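# Find leaked coffee packs and put them in a tray

## Task

Of the five vacuum-packed coffee packs, one or two have leaked; a leaked pack gives way when its two large flat faces are pressed. Place every soft pack entirely inside a tray. When the job ends, each intact pack must be upright at its original spot, and nothing may count on the robot holding it there.

## Robot and tools

Robot: two arms, left_arm and right_arm, each with six revolute joints and a two-finger parallel gripper. Their bases sit in the scene frame at left_arm (+0.013, +0.322, 0) m, quat_wxyz (+0.996, 0, 0, -0.092), and right_arm (-0.030, -0.258, 0) m, quat_wxyz (+1.000, 0, 0, +0.005). Mounting plates and the metal frame behind the arms, if present, are fixed obstacles; a "too close" warning counts each plate plus its side of the frame as part of that arm.

Scene frame: origin on the table top midway between the arms, +z up, +x out across the table, left_arm on the +y side. The names left and right do not refer to image sides. Gripper frame: fingers point along its +z, close and open along its y. end_effector_position is the spot between the finger pads, roughly 1 cm short of the tips; it can be off from the truth, more so when reaching far.

execute_actions takes "actions", a list holding zero or one item, plus an optional "pictures" boolean. An empty list moves nothing and returns the state with pictures. An action item is {"rows": [...], "steps": n}: n from 6 to 15 control steps of 1/30 s each (default 15), 1 to 15 rows. Each row drives one step; if rows run out, the last row repeats. A wait item is {"steps": n} with n up to 300 and no rows; it counts from the previous result and includes your reply time. A refused call sends nothing.

Each row is a single flat list of 14 numbers covering both arms, even if only one moves: left_arm waist, shoulder, elbow, wrist pitch, wrist yaw, wrist roll, opening, then the same seven for right_arm. The six joint values are absolute target angles in radians, in the same form Joint positions prints, not offsets. Ranges per arm: waist -2.880 to 2.880, shoulder 0.000 to 3.142, elbow 0.000 to 3.019, wrist pitch -1.693 to 1.571, wrist yaw -1.571 to 1.571, wrist roll -2.094 to 2.094. A call is refused if a target exceeds an end by more than 0.019 rad and lies beyond the joint's last reported angle. True ends may differ by up to 0.019 rad; a target past the real end is clipped there and the result may say "joint sent to its limit" (possibly about an earlier action still running). Silence does not prove more room. Opening is an absolute value from -1 (closed) to +1 (fully open, 0.094 m pad gap).

Motion limits: each step the sent target stays within a lead of the measured angle: waist 0.264, shoulder 0.32, elbow 0.276, wrist pitch 0.33, wrist yaw 0.186, wrist roll 0.522 rad. If targets would move a gripper over 70 mm from where it is, all that arm's targets are scaled back. Far goals therefore take several calls.

Timing: each result is captured 6 steps before the action finishes; those steps run while you think, and the next action begins after. Between calls the arms keep heading to the last row sent until everything is nearly still or a step is HELD; after that only a new action resumes travel or pressing. Fingers already moving continue.

Result lines: a state line per arm with end_effector_position (m) and end_effector_quat_wxyz; Joint positions and Joint velocities per arm (six joints in rad and rad/s, then pad gap in m and m/s); grip_measured, the finger opening on the command scale; joint torques, which are raw drive outputs with fixed per-arm offsets, scale and noise, nonzero even in free air, muddied by friction. "joint command not followed" means the clearance check altered or blocked some joint targets; the rest ran. HELD marks steps where your row was partly or wholly not sent. MOTOR HOT warns at 85 °C; at 100 °C an OVER-TEMPERATURE FAULT makes that arm go limp and drop until it cools, so do not hold loads needlessly.

Gripping: except near ±1, fingers go to the spot where grip_measured would equal your command. Each gripper's reading can be off by about 1 mm. To hold something, command below grip_measured: roughly 0.03 below for a firm hold, less for a gentler one. Pad force tops out near 50 to 62 N (less on some grippers, and less on parts thinner than about 2 mm); first contact can spike. To test softness, squeeze a pack across its big faces lightly and compare how far the fingers close or the gap versus a firm pack.

zoom_image: {"camera": name, "region": [x0, y0, x1, y1]} in pixels of that camera's latest image, origin top-left, at most 504 by 504. Cameras: cam_head_left, cam_head_right, cam_high, cam_low, cam_left_wrist, cam_right_wrist, all 672x504; calibration (K, distortion, T_world_to_cam) is given per camera and is only approximate; wrist camera poses follow the joint readings.

read_manual returns URDF licence texts only. finished_scene {"scene": current number} ends the scene irreversibly and grades it.

Avoid: arms colliding or pressing each other, knocking or placing anything off the table, dropping, slamming or shoving objects hard, and toppling the good packs. Random brief tugs on held items or pushes on loose ones may occur. Leave soft packs resting fully in the tray and good packs upright at their starting places, with grippers released.

Each tool is called after ">>>" as name([rows], argument=value, ...), one row to a line, values as JSON.

## Session

>>> execute_actions(actions=[])

Scene clock: 0.00 s of 6600.00 s.
left_arm: end_effector_position=(+0.5289, +0.2265, +0.4814) grip_measured=+1.000 end_effector_quat_wxyz=(+0.701, +0.070, +0.708, -0.057) | right_arm: end_effector_position=(+0.4945, -0.2440, +0.4868) grip_measured=+1.000 end_effector_quat_wxyz=(+0.706, -0.007, +0.708, +0.019)
Joint positions: left_arm=[ 0.001  1.063  1.037  0.014 -0.004  0.017  0.094] | right_arm=[ 0.012  1.063  1.046  0.014 -0.015  0.017  0.094]
Joint velocities: left_arm=[-0.005 -0.015 -0.007  0.002 -0.051 -0.022  0.   ] | right_arm=[-0.015 -0.005 -0.017  0.012 -0.022  0.007  0.   ]
Joint torques (N m, as the arm reports them, + toward a larger angle): no reading

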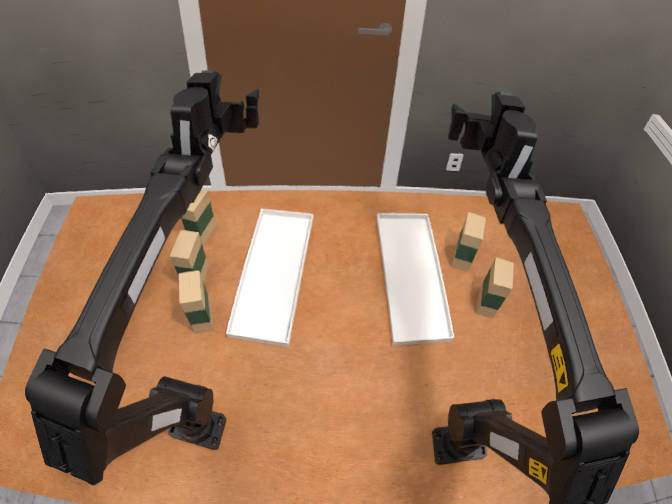

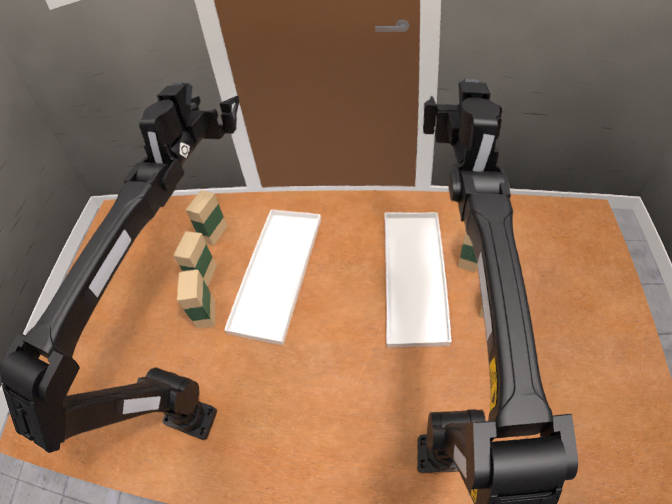

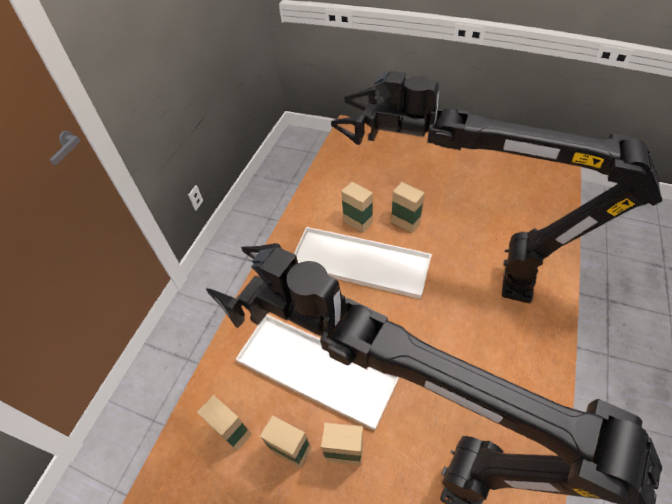

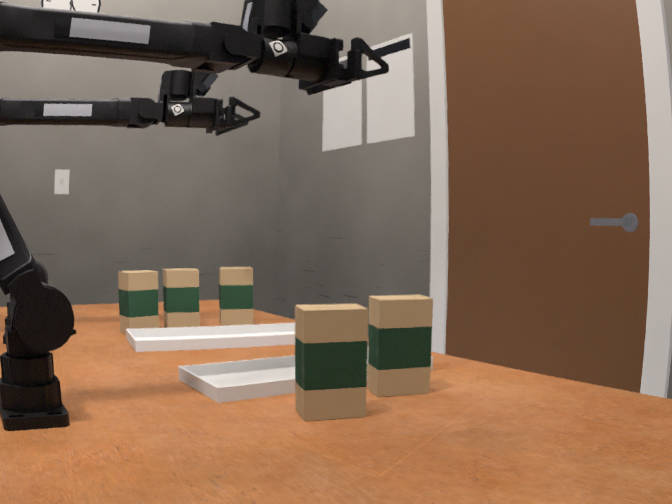

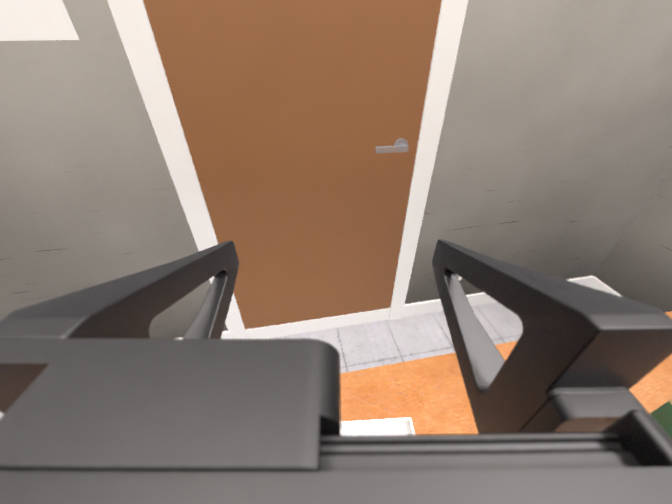

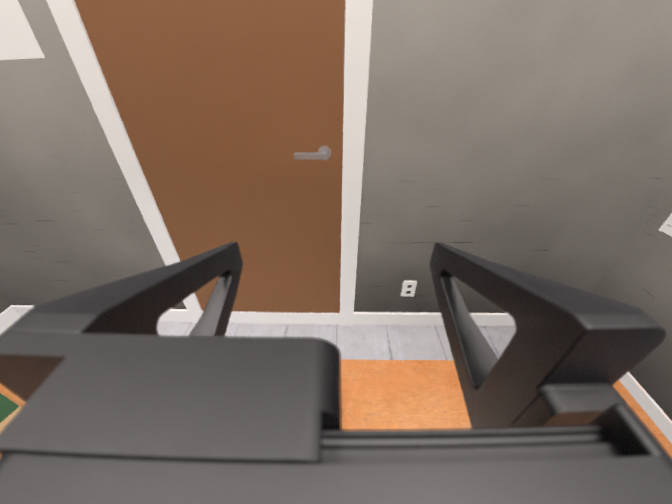

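>>> zoom_image(camera="cam_high", region=[180, 370, 400, 500])

>>> zoom_image(camera="cam_high", region=[320, 160, 450, 250])

>>> zoom_image(camera="cam_head_right", region=[140, 180, 300, 340])

>>> zoom_image(camera="cam_head_left", region=[420, 200, 540, 330])

>>> zoom_image(camera="cam_low", region=[100, 250, 460, 430])

Region (180, 370, 400, 500) of cam_high's 672x504 image, scaled by 2.291, with more detail than that image has; it fills the top 298 rows of this view, and the rest is white.

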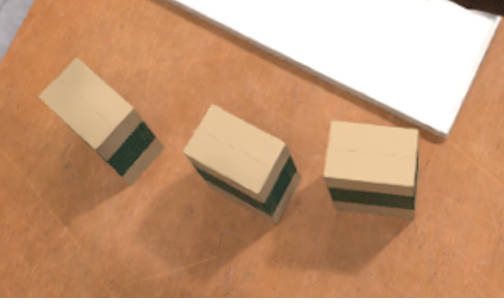

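Region (320, 160, 450, 250) of cam_high's 672x504 image, scaled by 3.877, with more detail than that image has; it fills the top 349 rows of this view, and the rest is white.

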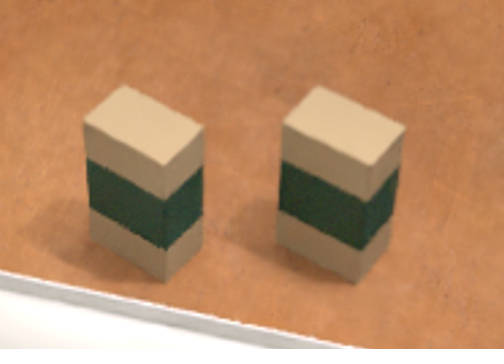

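Region (140, 180, 300, 340) of cam_head_right's 672x504 image, scaled by 3.150, with more detail than that image has.

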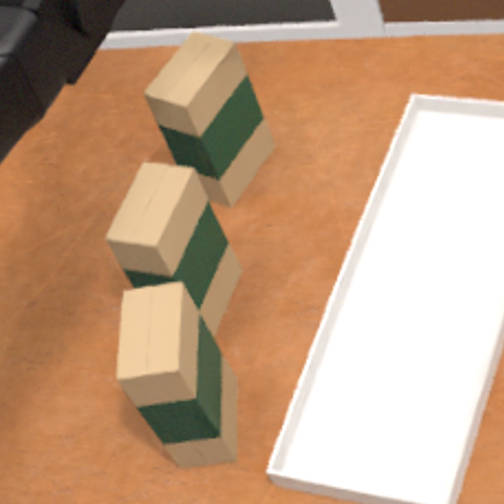

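Region (420, 200, 540, 330) of cam_head_left's 672x504 image, scaled by 3.877, with more detail than that image has; it fills the left 465 columns of this view, and the rest is white.

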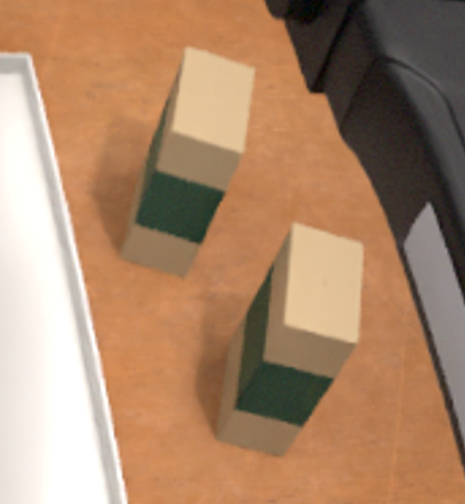

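Region (100, 250, 460, 430) of cam_low's 672x504 image, scaled by 1.400, with more detail than that image has.

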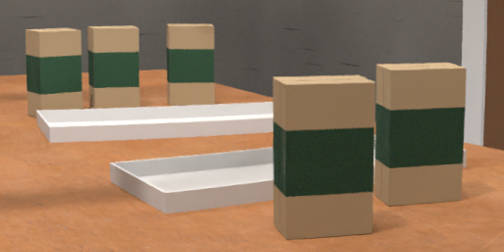

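>>> execute_actions([
  {"rows": [[0.316,1.026,1.016,-1.56,0,-0.095,1,-0.333,1.305,1.231,-1.497,0,-0.02,1]], "steps": 15},
])

>>> execute_actions([
  {"steps": 45},
], pictures=true)

Scene clock: 3.97 s of 6600.00 s.
left_arm: end_effector_position=(+0.4798, +0.3763, +0.3382) grip_measured=+1.000 end_effector_quat_wxyz=(+0.449, -0.076, +0.890, +0.015) | right_arm: end_effector_position=(+0.5043, -0.3923, +0.3622) grip_measured=+1.000 end_effector_quat_wxyz=(+0.503, +0.108, +0.856, -0.059)
Joint positions: left_arm=[ 0.3    1.045  1.026 -0.618 -0.002 -0.055  0.094] | right_arm=[-0.257  1.22   1.149 -0.438 -0.005  0.006  0.094]
Joint velocities: left_arm=[ 0.825  0.005 -0.071 -3.138 -0.081 -0.227  0.   ] | right_arm=[-1.118  0.786  0.505 -3.016 -0.007 -0.037  0.   ]
Joint torques (N m, as the arm reports them, + toward a larger angle): left_arm=[-1.71 -8.24  9.69  2.35  0.23 -0.17] | right_arm=[-0.01 -7.59 16.81  1.96  0.04 -0.22]
Steps of this call (steps 1 to 90: nothing new was sent; then 0.67 s passed at rest; steps 91 to 99: the first 9 steps of this action). Readings (joint positions):
91: left_arm=[0.009 1.062 1.036 -0.016 0.001 0.011] | right_arm=[0.005 1.068 1.050 -0.008 -0.016 0.016]
92: left_arm=[0.028 1.056 1.037 -0.072 0.003 0.003] | right_arm=[-0.012 1.076 1.065 -0.051 -0.017 0.015]
94: left_arm=[0.099 1.048 1.030 -0.187 0.004 -0.012] | right_arm=[-0.071 1.110 1.093 -0.134 -0.015 0.013]
98: left_arm=[0.268 1.046 1.027 -0.513 -0.000 -0.047] | right_arm=[-0.220 1.195 1.134 -0.349 -0.008 0.009]
99: the state above

Scene clock: 5.47 s of 6600.00 s.
left_arm: end_effector_position=(+0.2760, +0.3613, +0.2331) grip_measured=+1.000 end_effector_quat_wxyz=(-0.005, -0.115, +0.993, +0.001) | right_arm: end_effector_position=(+0.3098, -0.3737, +0.2170) grip_measured=+1.000 end_effector_quat_wxyz=(-0.024, +0.159, +0.987, +0.003)
Joint positions: left_arm=[ 0.333  1.035  1.004 -1.549 -0.002 -0.083  0.094] | right_arm=[-0.336  1.318  1.182 -1.483  0.002 -0.006  0.094]
Joint velocities: left_arm=[-0.015  0.005 -0.012 -0.012 -0.007 -0.051  0.   ] | right_arm=[-0.015 -0.005 -0.007 -0.022 -0.051 -0.022  0.   ]
Joint torques (N m, as the arm reports them, + toward a larger angle): left_arm=[-1.   -5.54  9.99 -0.16  0.11 -0.21] | right_arm=[  0.9  -11.06  15.08   0.21  -0.15  -0.22]
Kept back: nothing.
Steps of this call (steps 1 to 6: the last 6 steps of your previous action; steps 7 to 30: the robot went on to your last target; steps 31 to 45: nothing new was sent). Readings (joint positions):
1: left_arm=[0.323 1.045 1.023 -0.724 -0.003 -0.061] | right_arm=[-0.293 1.246 1.165 -0.540 -0.002 0.004]
2: left_arm=[0.334 1.045 1.019 -0.830 -0.003 -0.066] | right_arm=[-0.323 1.270 1.177 -0.642 0.000 0.002]
4: left_arm=[0.335 1.045 1.013 -1.043 -0.002 -0.073] | right_arm=[-0.359 1.303 1.182 -0.846 0.003 0.001]
8: left_arm=[0.333 1.045 1.007 -1.439 -0.002 -0.079] | right_arm=[-0.355 1.321 1.182 -1.268 0.003 -0.003]
45: the state above
All arms were judged still, so your last target was given up. Only a new action makes them travel on or press farther. Fingers that are still opening or closing keep moving.
camera_calibration (this result's frames):
cam_left_wrist: T_world_to_cam=[[0.222219, -0.974991, -0.00350429, 0.292553], [-0.776922, -0.179245, 0.603542, 0.143917], [-0.589076, -0.131396, -0.797324, 0.519065], [0, 0, 0, 1]] pos_world=[0.35257, 0.379236, 0.328028]
cam_right_wrist: T_world_to_cam=[[-0.311191, -0.950322, 0.00697782, -0.264898], [-0.744715, 0.248412, 0.619428, 0.192751], [-0.590389, 0.187564, -0.785023, 0.550154], [0, 0, 0, 1]] pos_world=[0.385916, -0.402809, 0.314337]

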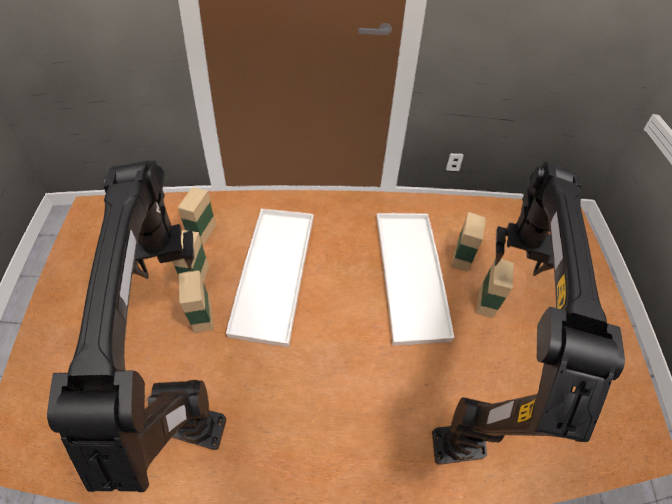

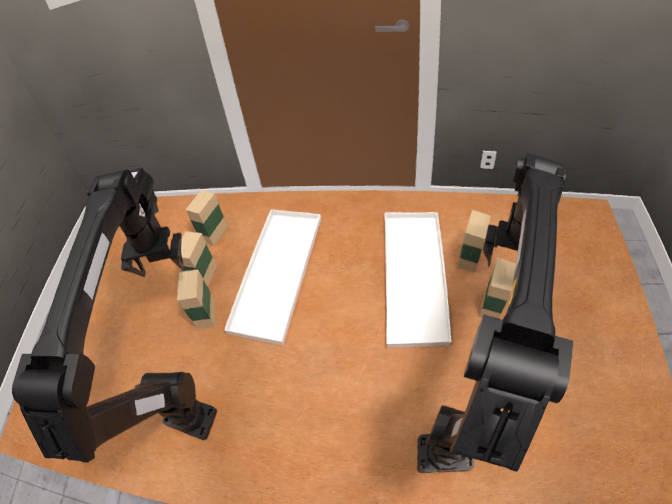

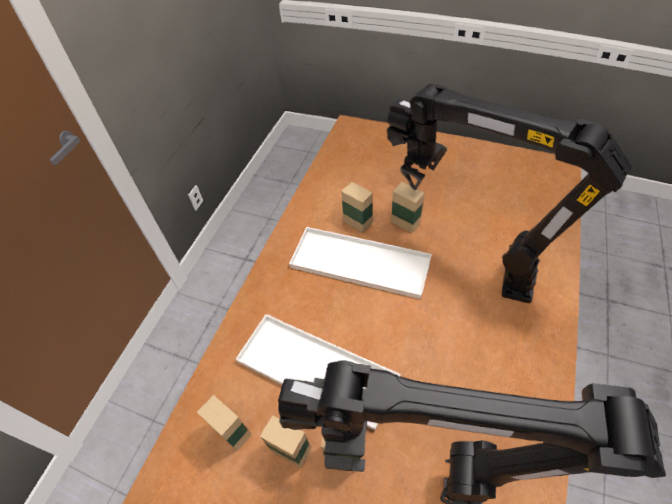

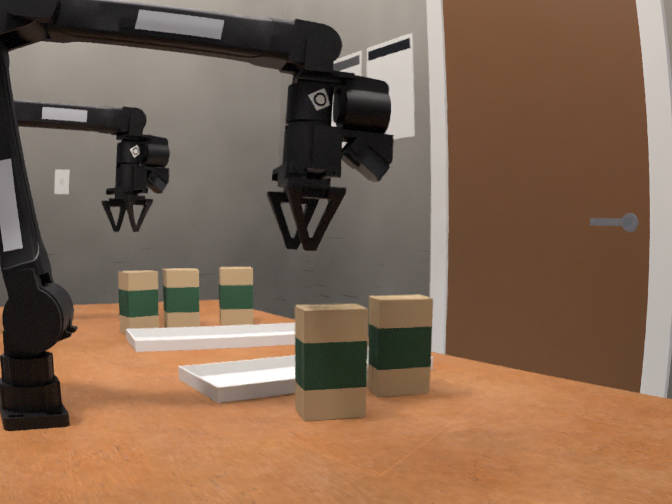

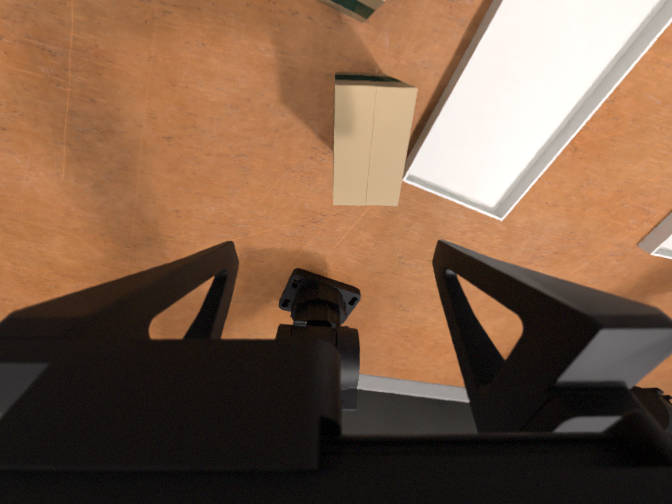

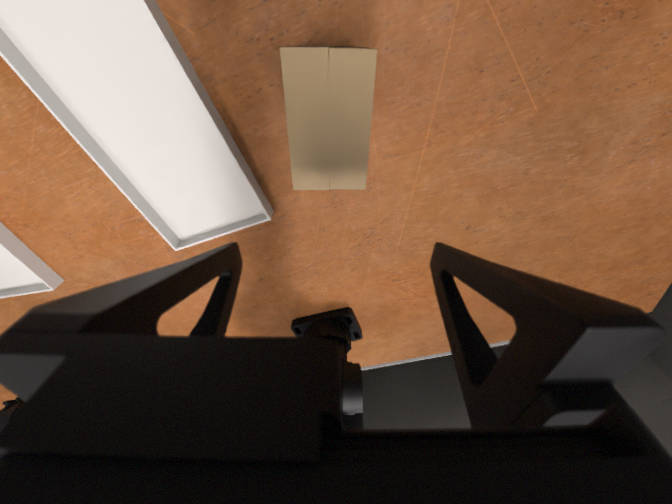

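>>> execute_actions([
  {"rows": [[0.315,1.04,1.0,-1.53,0,-0.1,1,-0.333,1.32,1.21,-1.47,0,-0.01,1],[0.30,1.05,0.985,-1.50,0,-0.11,1,-0.331,1.335,1.205,-1.445,0,-0.005,1],[0.29,1.06,0.97,-1.47,0,-0.12,1,-0.33,1.35,1.2,-1.42,0,0,1],[0.28,1.07,0.955,-1.44,0,-0.13,1,-0.329,1.365,1.195,-1.39,0,0,1],[0.27,1.08,0.94,-1.41,0,-0.14,1,-0.328,1.375,1.19,-1.36,0,0,1],[0.26,1.09,0.925,-1.38,0,-0.15,1,-0.326,1.385,1.185,-1.33,0,0,1],[0.25,1.10,0.905,-1.34,0,-0.157,1,-0.324,1.40,1.175,-1.30,0,0,1]], "steps": 15},
])

>>> execute_actions([
  {"steps": 15},
], pictures=true)

Scene clock: 7.70 s of 6600.00 s.
left_arm: end_effector_position=(+0.2997, +0.3463, +0.1893) grip_measured=+1.000 end_effector_quat_wxyz=(+0.018, -0.105, +0.994, +0.000) | right_arm: end_effector_position=(+0.3477, -0.3858, +0.2042) grip_measured=+1.000 end_effector_quat_wxyz=(+0.032, +0.158, +0.987, -0.006)
Joint positions: left_arm=[ 0.269  1.077  0.916 -1.374 -0.002 -0.126  0.094] | right_arm=[-0.335  1.354  1.182 -1.333  0.002 -0.006  0.094]
Joint velocities: left_arm=[-0.22   0.347 -0.354  0.374  0.037 -0.066  0.   ] | right_arm=[ 0.015  0.317 -0.012  0.388 -0.007 -0.037  0.   ]
Joint torques (N m, as the arm reports them, + toward a larger angle): left_arm=[ 0.2  -4.4   9.75  0.55  0.07 -0.21] | right_arm=[ 1.72 -8.56 10.52  1.13 -0.15 -0.02]
Steps of this call (steps 1 to 58: nothing new was sent; steps 59 to 67: the first 9 steps of this action). Readings (joint positions):
59: left_arm=[0.333 1.035 1.004 -1.548 -0.002 -0.084] | right_arm=[-0.336 1.318 1.182 -1.483 0.002 -0.006]
60: left_arm=[0.332 1.035 1.001 -1.541 -0.002 -0.086] | right_arm=[-0.336 1.318 1.182 -1.480 0.002 -0.006]
62: left_arm=[0.322 1.036 0.987 -1.502 -0.002 -0.096] | right_arm=[-0.336 1.319 1.182 -1.452 0.002 -0.006]
66: left_arm=[0.278 1.065 0.929 -1.391 -0.002 -0.121] | right_arm=[-0.336 1.343 1.182 -1.351 0.002 -0.006]
67: the state above

Scene clock: 8.20 s of 6600.00 s.
left_arm: end_effector_position=(+0.3003, +0.3436, +0.1740) grip_measured=+1.000 end_effector_quat_wxyz=(+0.004, -0.110, +0.994, +0.000) | right_arm: end_effector_position=(+0.3534, -0.3867, +0.1903) grip_measured=+1.000 end_effector_quat_wxyz=(+0.023, +0.157, +0.987, -0.005)
Joint positions: left_arm=[ 0.26   1.106  0.896 -1.352 -0.001 -0.144  0.094] | right_arm=[-0.333  1.387  1.178 -1.314  0.002 -0.006  0.094]
Joint velocities: left_arm=[-0.005  0.005  0.012 -0.012 -0.022  0.022  0.   ] | right_arm=[-0.005 -0.015 -0.002  0.002 -0.037 -0.051  0.   ]
Joint torques (N m, as the arm reports them, + toward a larger angle): left_arm=[-0.39 -5.04  9.74  0.9   0.06 -0.24] | right_arm=[  1.41 -10.16  10.71   1.44  -0.15  -0.02]
Kept back: nothing.
Steps of this call (steps 1 to 6: the last 6 steps of your previous action; steps 7 to 15: the robot went on to your last target). Readings (joint positions):
1: left_arm=[0.263 1.089 0.907 -1.365 -0.001 -0.129] | right_arm=[-0.334 1.364 1.182 -1.324 0.002 -0.006]
2: left_arm=[0.260 1.098 0.901 -1.360 -0.001 -0.133] | right_arm=[-0.334 1.374 1.182 -1.319 0.002 -0.006]
4: left_arm=[0.260 1.106 0.896 -1.355 -0.001 -0.137] | right_arm=[-0.333 1.385 1.181 -1.315 0.002 -0.006]
8: left_arm=[0.260 1.106 0.896 -1.352 -0.001 -0.142] | right_arm=[-0.333 1.387 1.178 -1.314 0.002 -0.006]
15: the state above
camera_calibration (this result's frames):
cam_left_wrist: T_world_to_cam=[[0.210716, -0.977547, -0.000824542, 0.273528], [-0.78994, -0.170773, 0.588923, 0.198812], [-0.575841, -0.123444, -0.808189, 0.479099], [0, 0, 0, 1]] pos_world=[0.375297, 0.36048, 0.270343]
cam_right_wrist: T_world_to_cam=[[-0.308235, -0.951278, 0.00785244, -0.265181], [-0.798224, 0.263115, 0.541857, 0.284295], [-0.517523, 0.160751, -0.840434, 0.531841], [0, 0, 0, 1]] pos_world=[0.420433, -0.412558, 0.295012]

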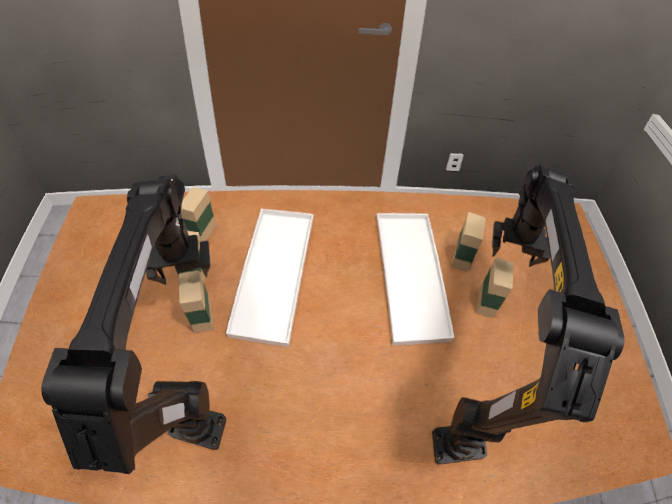

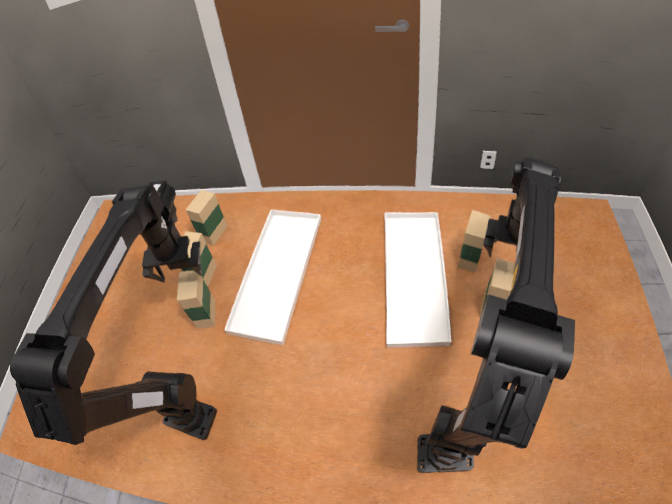

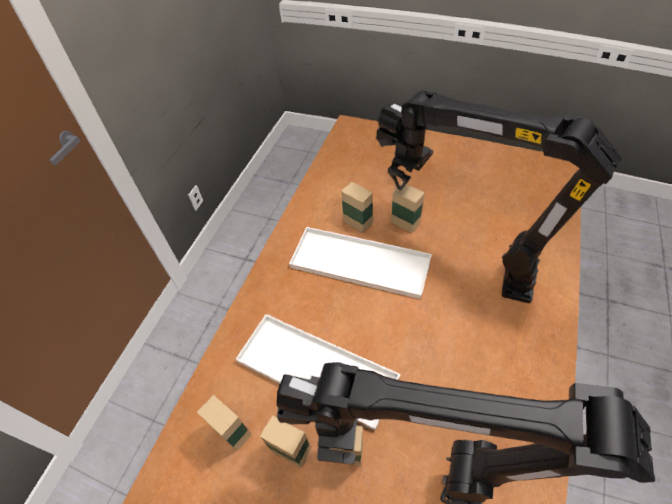

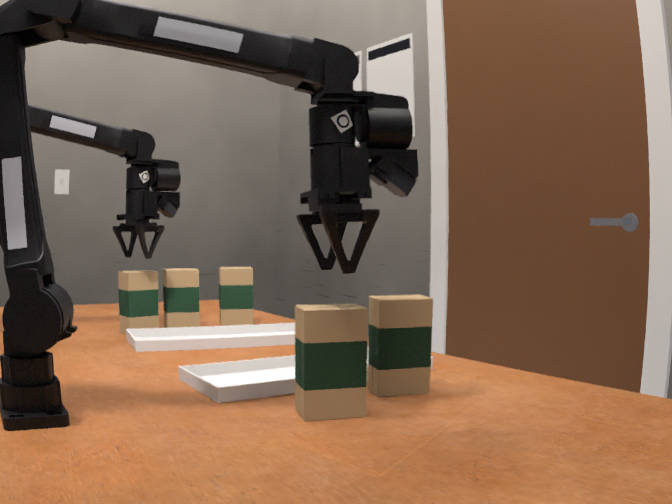

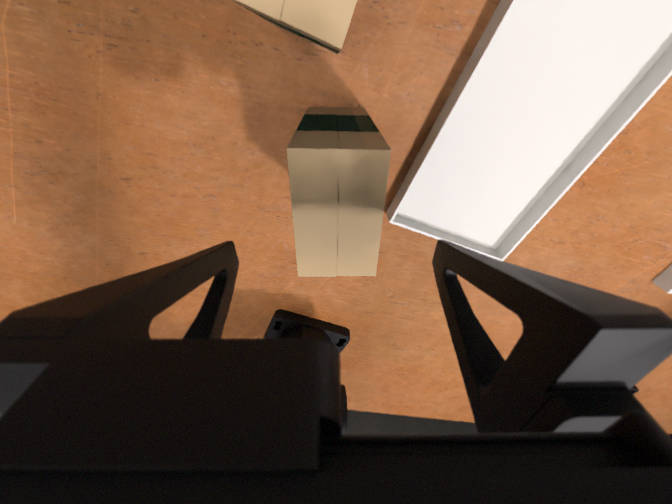

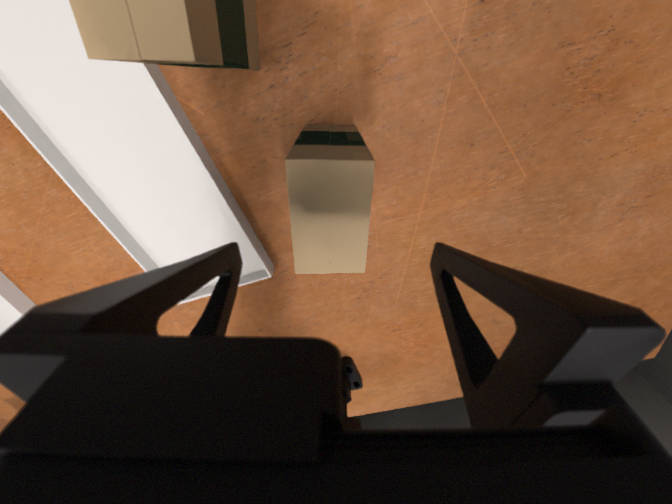

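>>> execute_actions([
  {"rows": [[0.245,1.108,0.89,-1.32,0,-0.16,1,-0.318,1.408,1.16,-1.28,0,0.005,1],[0.242,1.116,0.875,-1.30,0,-0.163,1,-0.315,1.417,1.145,-1.26,0,0.01,1],[0.242,1.124,0.86,-1.277,0,-0.165,1,-0.315,1.426,1.13,-1.24,0,0.015,1],[0.242,1.132,0.845,-1.254,0,-0.165,1,-0.315,1.435,1.115,-1.22,0,0.015,1],[0.242,1.14,0.83,-1.23,0,-0.165,1,-0.315,1.444,1.10,-1.2,0,0.015,1],[0.242,1.148,0.815,-1.207,0,-0.165,1,-0.315,1.453,1.085,-1.18,0,0.015,1],[0.242,1.156,0.80,-1.184,0,-0.165,1,-0.315,1.462,1.07,-1.16,0,0.015,1],[0.242,1.164,0.785,-1.16,0,-0.165,1,-0.315,1.471,1.055,-1.135,0,0.015,1],[0.242,1.173,0.77,-1.135,0,-0.165,1,-0.315,1.48,1.04,-1.11,0,0.015,1],[0.242,1.185,0.748,-1.108,0,-0.165,1,-0.315,1.492,1.022,-1.086,0,0.015,1]], "steps": 15},
])

>>> execute_actions([
  {"steps": 18},
], pictures=true)

Scene clock: 10.10 s of 6600.00 s.
left_arm: end_effector_position=(+0.3070, +0.3441, +0.1316) grip_measured=+1.000 end_effector_quat_wxyz=(+0.021, -0.113, +0.993, -0.000) | right_arm: end_effector_position=(+0.3567, -0.3836, +0.1430) grip_measured=+1.000 end_effector_quat_wxyz=(+0.030, +0.155, +0.987, -0.006)
Joint positions: left_arm=[ 0.26   1.136  0.802 -1.195 -0.001 -0.152  0.094] | right_arm=[-0.323  1.419  1.08  -1.171  0.002 -0.     0.094]
Joint velocities: left_arm=[-0.005  0.308 -0.471  0.696 -0.007  0.007  0.   ] | right_arm=[-0.005  0.337 -0.471  0.686 -0.066 -0.007  0.   ]
Joint torques (N m, as the arm reports them, + toward a larger angle): left_arm=[-0.69 -4.24  8.59  0.48  0.06 -0.2 ] | right_arm=[ 1.25 -8.2   9.58  1.38 -0.15  0.06]
Steps of this call (steps 1 to 15: the robot went on to your last target; steps 16 to 48: nothing new was sent; steps 49 to 57: the first 9 steps of this action). Readings (joint positions):
49: left_arm=[0.260 1.106 0.895 -1.349 -0.001 -0.145] | right_arm=[-0.333 1.387 1.177 -1.311 0.002 -0.006]
50: left_arm=[0.260 1.106 0.893 -1.339 -0.001 -0.146] | right_arm=[-0.331 1.387 1.173 -1.301 0.002 -0.006]
52: left_arm=[0.260 1.106 0.877 -1.305 -0.001 -0.149] | right_arm=[-0.328 1.388 1.156 -1.269 0.002 -0.003]
56: left_arm=[0.260 1.126 0.819 -1.218 -0.001 -0.151] | right_arm=[-0.323 1.408 1.097 -1.193 0.002 -0.001]
57: the state above

Scene clock: 10.70 s of 6600.00 s.
left_arm: end_effector_position=(+0.2994, +0.3435, +0.0950) grip_measured=+1.000 end_effector_quat_wxyz=(+0.000, -0.114, +0.993, +0.001) | right_arm: end_effector_position=(+0.3481, -0.3808, +0.0936) grip_measured=+1.000 end_effector_quat_wxyz=(-0.001, +0.156, +0.988, -0.001)
Joint positions: left_arm=[ 0.26   1.188  0.738 -1.12  -0.001 -0.153  0.094] | right_arm=[-0.323  1.489  1.016 -1.1    0.002  0.001  0.094]
Joint velocities: left_arm=[-0.005 -0.015 -0.002 -0.007  0.037  0.007  0.   ] | right_arm=[-0.005 -0.015  0.002 -0.002  0.022 -0.007  0.   ]
Joint torques (N m, as the arm reports them, + toward a larger angle): left_arm=[-0.96 -6.51  9.07  0.89  0.03 -0.22] | right_arm=[  1.14 -11.7   10.46   1.29  -0.14   0.05]
Kept back: nothing.
Steps of this call (steps 1 to 6: the last 6 steps of your previous action; steps 7 to 18: the robot went on to your last target). Readings (joint positions):
1: left_arm=[0.260 1.148 0.785 -1.170 -0.001 -0.152] | right_arm=[-0.323 1.431 1.063 -1.148 0.002 0.000]
2: left_arm=[0.260 1.159 0.769 -1.149 -0.001 -0.152] | right_arm=[-0.323 1.444 1.048 -1.128 0.002 0.000]
4: left_arm=[0.260 1.180 0.747 -1.131 -0.001 -0.152] | right_arm=[-0.323 1.470 1.027 -1.111 0.002 0.001]
8: left_arm=[0.260 1.188 0.738 -1.124 -0.001 -0.153] | right_arm=[-0.323 1.489 1.016 -1.105 0.002 0.001]
18: the state above
camera_calibration (this result's frames):
cam_left_wrist: T_world_to_cam=[[0.219273, -0.975661, -0.00196897, 0.27049], [-0.783465, -0.17728, 0.595613, 0.24426], [-0.581466, -0.129059, -0.803269, 0.417838], [0, 0, 0, 1]] pos_world=[0.375017, 0.361135, 0.190685]
cam_right_wrist: T_world_to_cam=[[-0.305698, -0.9521, 0.00742383, -0.261571], [-0.77235, 0.252529, 0.582842, 0.314102], [-0.556799, 0.17244, -0.812551, 0.462359], [0, 0, 0, 1]] pos_world=[0.420076, -0.408091, 0.19456]

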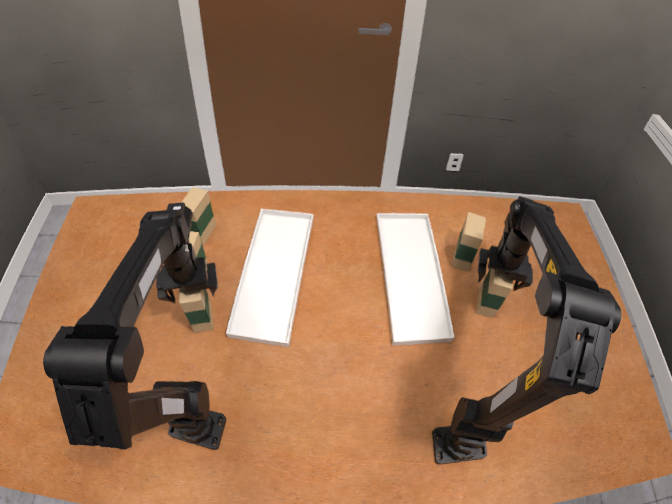

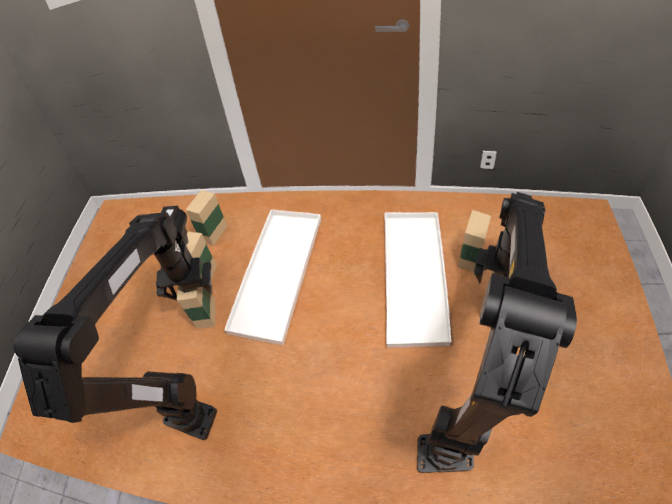

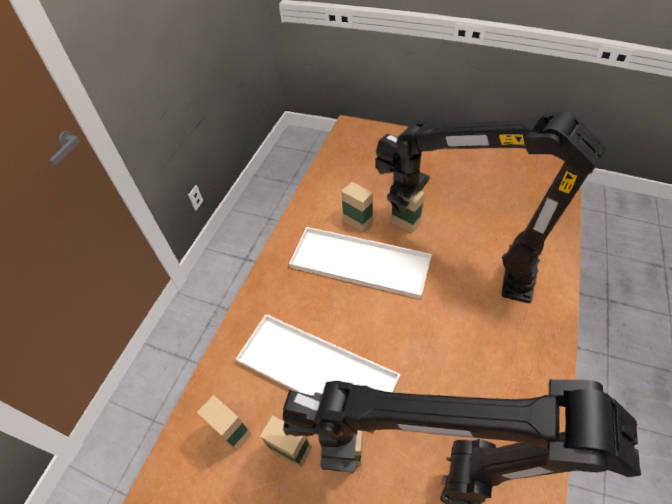

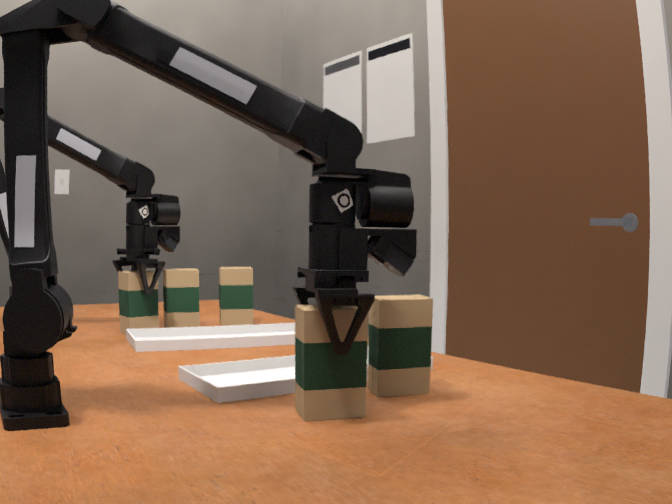

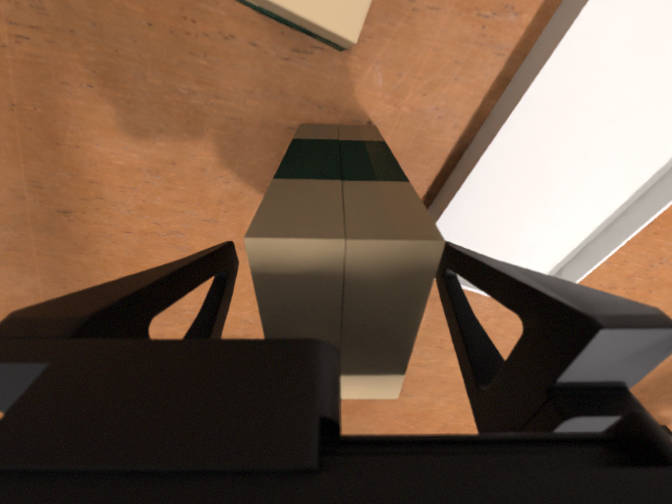

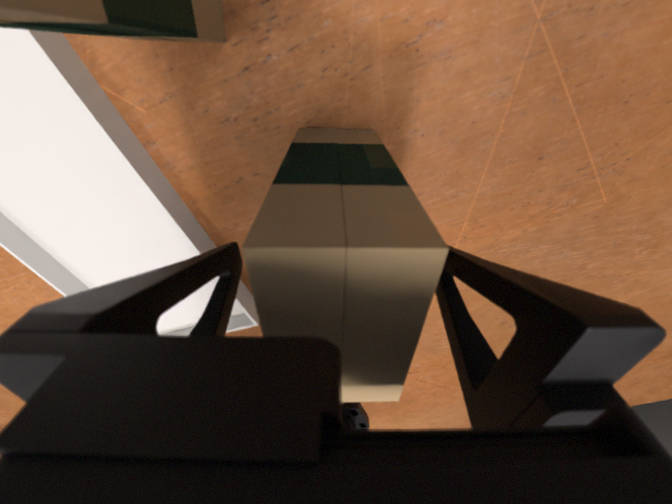

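>>> execute_actions([
  {"rows": [[0.233,1.185,0.748,-1.108,0,-0.165,0.8,-0.335,1.492,1.022,-1.086,0,0.015,0.8],[0.233,1.185,0.748,-1.108,0,-0.165,0.6,-0.34,1.492,1.022,-1.086,0,0.015,0.6],[0.233,1.185,0.748,-1.108,0,-0.165,0.4,-0.34,1.492,1.022,-1.086,0,0.015,0.4],[0.233,1.185,0.748,-1.108,0,-0.165,0.22,-0.34,1.492,1.022,-1.086,0,0.015,0.22]], "steps": 15},
])

>>> execute_actions([
  {"steps": 8},
])

Scene clock: 11.23 s of 6600.00 s.
left_arm: end_effector_position=(+0.2996, +0.3404, +0.0950) grip_measured=+0.222 end_effector_quat_wxyz=(+0.000, -0.109, +0.994, +0.001) | right_arm: end_effector_position=(+0.3469, -0.3844, +0.0936) grip_measured=+0.222 end_effector_quat_wxyz=(-0.001, +0.161, +0.987, -0.001)
Joint positions: left_arm=[ 0.249  1.188  0.738 -1.12  -0.001 -0.153  0.057] | right_arm=[-0.332  1.489  1.016 -1.1    0.002  0.002  0.057]
Joint velocities: left_arm=[-0.005  0.005 -0.002 -0.002 -0.022 -0.007 -0.001] | right_arm=[-0.005 -0.005  0.007 -0.017 -0.007 -0.007 -0.   ]
Joint torques (N m, as the arm reports them, + toward a larger angle): left_arm=[-0.57 -6.24  9.25  0.75  0.05 -0.2 ] | right_arm=[  0.   -11.66  10.51   1.33  -0.14   0.05]
Steps of this call (steps 1 to 7: the robot went on to your last target; steps 8 to 16: the first 9 steps of this action). Readings (joint positions):
8: left_arm=[0.259 1.188 0.738 -1.120 -0.001 -0.153] | right_arm=[-0.323 1.489 1.016 -1.100 0.002 0.001]
9: left_arm=[0.258 1.188 0.738 -1.120 -0.001 -0.153] | right_arm=[-0.323 1.489 1.016 -1.100 0.002 0.001]
11: left_arm=[0.253 1.188 0.738 -1.120 -0.001 -0.153] | right_arm=[-0.326 1.489 1.016 -1.100 0.002 0.002]
15: left_arm=[0.249 1.188 0.738 -1.120 -0.001 -0.153] | right_arm=[-0.332 1.489 1.016 -1.100 0.002 0.002]
16: the state above

Scene clock: 11.50 s of 6600.00 s.
left_arm: end_effector_position=(+0.2996, +0.3404, +0.0950) grip_measured=+0.221 end_effector_quat_wxyz=(+0.000, -0.109, +0.994, +0.001) | right_arm: end_effector_position=(+0.3469, -0.3846, +0.0936) grip_measured=+0.222 end_effector_quat_wxyz=(-0.001, +0.161, +0.987, -0.001)
Joint positions: left_arm=[ 0.249  1.188  0.738 -1.12  -0.001 -0.153  0.057] | right_arm=[-0.333  1.489  1.016 -1.1    0.002  0.002  0.057]
Joint velocities: left_arm=[ 0.005 -0.005 -0.007 -0.017  0.037 -0.037 -0.001] | right_arm=[-0.005  0.005  0.002  0.002  0.007 -0.051 -0.001]
Joint torques (N m, as the arm reports them, + toward a larger angle): left_arm=[-0.75 -6.    9.36  0.78  0.05 -0.21] | right_arm=[  0.03 -11.92  10.52   1.35  -0.15   0.05]
Kept back: nothing.
Steps of this call (steps 1 to 6: the last 6 steps of your previous action; steps 7 to 8: the robot went on to your last target). Readings (joint positions):
1: left_arm=[0.249 1.188 0.738 -1.120 -0.001 -0.153] | right_arm=[-0.333 1.489 1.016 -1.100 0.002 0.002]
2: left_arm=[0.249 1.188 0.738 -1.120 -0.001 -0.153] | right_arm=[-0.333 1.489 1.016 -1.100 0.002 0.002]
4: left_arm=[0.249 1.188 0.738 -1.120 -0.001 -0.153] | right_arm=[-0.333 1.489 1.016 -1.100 0.002 0.002]
8: the state above

>>> execute_actions([
  {"rows": [[0.24,1.185,0.748,-1.108,0,-0.165,0.18,-0.333,1.492,1.022,-1.086,0,0.015,0.18],[0.24,1.185,0.748,-1.108,0,-0.165,0.14,-0.333,1.492,1.022,-1.086,0,0.015,0.14],[0.24,1.185,0.748,-1.108,0,-0.165,0.11,-0.333,1.492,1.022,-1.086,0,0.015,0.11],[0.24,1.185,0.748,-1.108,0,-0.165,0.09,-0.333,1.492,1.022,-1.086,0,0.015,0.09],[0.24,1.185,0.748,-1.108,0,-0.165,0.07,-0.333,1.492,1.022,-1.086,0,0.015,0.07],[0.24,1.185,0.748,-1.108,0,-0.165,0.05,-0.333,1.492,1.022,-1.086,0,0.015,0.05],[0.24,1.185,0.748,-1.108,0,-0.165,0.03,-0.333,1.492,1.022,-1.086,0,0.015,0.03],[0.24,1.185,0.748,-1.108,0,-0.165,0.01,-0.333,1.492,1.022,-1.086,0,0.015,0.01],[0.24,1.185,0.748,-1.108,0,-0.165,-0.01,-0.333,1.492,1.022,-1.086,0,0.015,-0.01],[0.24,1.185,0.748,-1.108,0,-0.165,-0.03,-0.333,1.492,1.022,-1.086,0,0.015,-0.03]], "steps": 15},
])

>>> execute_actions([
  {"steps": 10},
])

Scene clock: 12.27 s of 6600.00 s.
left_arm: end_effector_position=(+0.2996, +0.3407, +0.0950) grip_measured=+0.059 end_effector_quat_wxyz=(+0.000, -0.109, +0.994, +0.002) | right_arm: end_effector_position=(+0.3472, -0.3839, +0.0936) grip_measured=+0.069 end_effector_quat_wxyz=(-0.001, +0.161, +0.987, +0.001)
Joint positions: left_arm=[ 0.249  1.188  0.738 -1.12  -0.003 -0.153  0.05 ] | right_arm=[-0.333  1.489  1.016 -1.1   -0.003  0.002  0.05 ]
Joint velocities: left_arm=[-0.015 -0.005  0.002  0.002  0.022  0.022 -0.001] | right_arm=[-0.005 -0.005 -0.002 -0.032 -0.007  0.022  0.001]
Joint torques (N m, as the arm reports them, + toward a larger angle): left_arm=[ 0.2  -6.02  9.21  0.71  0.14 -0.23] | right_arm=[  0.63 -11.69  10.52   1.29   0.01   0.05]
Steps of this call (steps 1 to 14: the robot went on to your last target; steps 15 to 23: the first 9 steps of this action). Readings (joint positions):
15: left_arm=[0.249 1.188 0.738 -1.120 -0.001 -0.153] | right_arm=[-0.333 1.489 1.016 -1.100 0.000 0.002]
16: left_arm=[0.249 1.188 0.738 -1.120 -0.001 -0.153] | right_arm=[-0.333 1.489 1.016 -1.100 -0.002 0.002]
18: left_arm=[0.249 1.188 0.738 -1.120 -0.003 -0.153] | right_arm=[-0.333 1.489 1.016 -1.100 -0.003 0.002]
22: left_arm=[0.249 1.188 0.738 -1.120 -0.003 -0.153] | right_arm=[-0.333 1.489 1.016 -1.100 -0.003 0.002]
23: the state above

Scene clock: 12.60 s of 6600.00 s.
left_arm: end_effector_position=(+0.2996, +0.3407, +0.0950) grip_measured=+0.059 end_effector_quat_wxyz=(+0.000, -0.109, +0.994, +0.002) | right_arm: end_effector_position=(+0.3472, -0.3839, +0.0936) grip_measured=+0.069 end_effector_quat_wxyz=(-0.001, +0.161, +0.987, +0.001)
Joint positions: left_arm=[ 0.249  1.188  0.738 -1.12  -0.003 -0.153  0.05 ] | right_arm=[-0.333  1.489  1.016 -1.1   -0.003  0.002  0.05 ]
Joint velocities: left_arm=[-0.005 -0.005 -0.012 -0.002 -0.022 -0.037 -0.   ] | right_arm=[-0.005  0.005  0.012 -0.017 -0.022  0.022  0.001]
Joint torques (N m, as the arm reports them, + toward a larger angle): left_arm=[-0.22 -5.78  8.99  0.87  0.14 -0.21] | right_arm=[  0.53 -11.87  10.52   1.29   0.01   0.06]
Kept back: nothing.
Steps of this call (steps 1 to 6: the last 6 steps of your previous action; steps 7 to 10: the robot went on to your last target). Readings (joint positions):
1: left_arm=[0.249 1.188 0.738 -1.120 -0.003 -0.153] | right_arm=[-0.333 1.489 1.016 -1.100 -0.003 0.002]
2: left_arm=[0.249 1.188 0.738 -1.120 -0.003 -0.153] | right_arm=[-0.333 1.489 1.016 -1.100 -0.003 0.002]
4: left_arm=[0.249 1.188 0.738 -1.120 -0.003 -0.153] | right_arm=[-0.333 1.489 1.016 -1.100 -0.003 0.002]
8: left_arm=[0.249 1.188 0.738 -1.120 -0.003 -0.153] | right_arm=[-0.333 1.489 1.016 -1.100 -0.003 0.002]
10: the state above

>>> execute_actions([
  {"rows": [[0.24,1.185,0.748,-1.108,0,-0.165,0.3,-0.333,1.492,1.022,-1.086,0,0.015,0.3],[0.24,1.185,0.748,-1.108,0,-0.165,0.7,-0.333,1.492,1.022,-1.086,0,0.015,0.7],[0.24,1.185,0.76,-1.12,0,-0.165,1,-0.333,1.49,1.04,-1.1,0,0.015,1],[0.24,1.18,0.775,-1.13,0,-0.165,1,-0.333,1.48,1.06,-1.11,0,0.015,1],[0.24,1.17,0.795,-1.16,0,-0.165,1,-0.333,1.47,1.078,-1.135,0,0.015,1],[0.24,1.16,0.815,-1.19,0,-0.165,1,-0.333,1.46,1.095,-1.16,0,0.015,1],[0.24,1.15,0.835,-1.22,0,-0.165,1,-0.333,1.45,1.112,-1.19,0,0.015,1],[0.24,1.14,0.855,-1.25,0,-0.165,1,-0.333,1.44,1.13,-1.215,0,0.015,1],[0.24,1.13,0.875,-1.28,0,-0.165,1,-0.333,1.43,1.147,-1.24,0,0.015,1],[0.24,1.12,0.895,-1.31,0,-0.165,1,-0.333,1.42,1.164,-1.27,0,0.015,1],[0.24,1.11,0.915,-1.34,0,-0.165,1,-0.333,1.41,1.18,-1.295,0,0.015,1],[0.24,1.10,0.935,-1.37,0,-0.165,1,-0.333,1.40,1.197,-1.32,0,0.015,1],[0.24,1.09,0.955,-1.395,0,-0.165,1,-0.333,1.39,1.215,-1.35,0,0.015,1],[0.24,1.08,0.975,-1.42,0,-0.165,1,-0.333,1.38,1.235,-1.375,0,0.015,1]], "steps": 15},
])

>>> execute_actions([
  {"steps": 12},
])

Scene clock: 13.80 s of 6600.00 s.
left_arm: end_effector_position=(+0.2919, +0.3401, +0.1118) grip_measured=+1.000 end_effector_quat_wxyz=(-0.022, -0.109, +0.994, +0.002) | right_arm: end_effector_position=(+0.3429, -0.3825, +0.1081) grip_measured=+1.000 end_effector_quat_wxyz=(-0.020, +0.161, +0.987, +0.004)
Joint positions: left_arm=[ 0.249  1.176  0.776 -1.215 -0.002 -0.154  0.094] | right_arm=[-0.333  1.484  1.052 -1.18  -0.002  0.002  0.094]
Joint velocities: left_arm=[-0.005 -0.23   0.462 -0.842 -0.022 -0.051  0.   ] | right_arm=[-0.005 -0.103  0.398 -0.73  -0.081 -0.007  0.   ]
Joint torques (N m, as the arm reports them, + toward a larger angle): left_arm=[-0.36 -8.64 14.17 -0.22  0.09 -0.21] | right_arm=[  0.54 -15.75  16.15   0.45   0.02   0.05]
Steps of this call (steps 1 to 15: the robot went on to your last target; steps 16 to 27: nothing new was sent; steps 28 to 36: the first 9 steps of this action). Readings (joint positions):
28: left_arm=[0.249 1.188 0.738 -1.120 -0.003 -0.154] | right_arm=[-0.333 1.489 1.016 -1.100 -0.002 0.002]
29: left_arm=[0.249 1.188 0.738 -1.119 -0.002 -0.154] | right_arm=[-0.333 1.489 1.016 -1.100 -0.002 0.002]
31: left_arm=[0.249 1.188 0.738 -1.119 -0.002 -0.154] | right_arm=[-0.333 1.489 1.016 -1.100 -0.002 0.002]
35: left_arm=[0.249 1.182 0.761 -1.187 -0.002 -0.154] | right_arm=[-0.333 1.487 1.039 -1.156 -0.002 0.002]
36: the state above

Scene clock: 14.20 s of 6600.00 s.
left_arm: end_effector_position=(+0.3010, +0.3406, +0.2038) grip_measured=+1.000 end_effector_quat_wxyz=(+0.022, -0.109, +0.994, -0.000) | right_arm: end_effector_position=(+0.3499, -0.3848, +0.2089) grip_measured=+1.000 end_effector_quat_wxyz=(+0.026, +0.161, +0.987, -0.003)
Joint positions: left_arm=[ 0.249  1.068  0.948 -1.408 -0.002 -0.154  0.094] | right_arm=[-0.333  1.365  1.205 -1.359 -0.002  0.002  0.094]
Joint velocities: left_arm=[ 0.005  0.024  0.012 -0.051  0.007  0.066  0.   ] | right_arm=[ 0.005 -0.054  0.002 -0.032 -0.037 -0.066  0.   ]
Joint torques (N m, as the arm reports them, + toward a larger angle): left_arm=[-0.31 -4.21 11.32 -0.08  0.12 -0.2 ] | right_arm=[ 0.51 -9.63 13.68  0.42  0.01  0.04]
Kept back: nothing.
Steps of this call (steps 1 to 6: the last 6 steps of your previous action; steps 7 to 12: the robot went on to your last target). Readings (joint positions):
1: left_arm=[0.249 1.168 0.794 -1.244 -0.002 -0.154] | right_arm=[-0.333 1.479 1.067 -1.205 -0.002 0.002]
2: left_arm=[0.249 1.158 0.814 -1.273 -0.002 -0.154] | right_arm=[-0.333 1.472 1.084 -1.231 -0.002 0.002]
4: left_arm=[0.249 1.134 0.861 -1.329 -0.002 -0.154] | right_arm=[-0.333 1.451 1.121 -1.282 -0.002 0.002]
8: left_arm=[0.249 1.084 0.938 -1.397 -0.002 -0.154] | right_arm=[-0.333 1.397 1.188 -1.350 -0.002 0.002]
12: the state above


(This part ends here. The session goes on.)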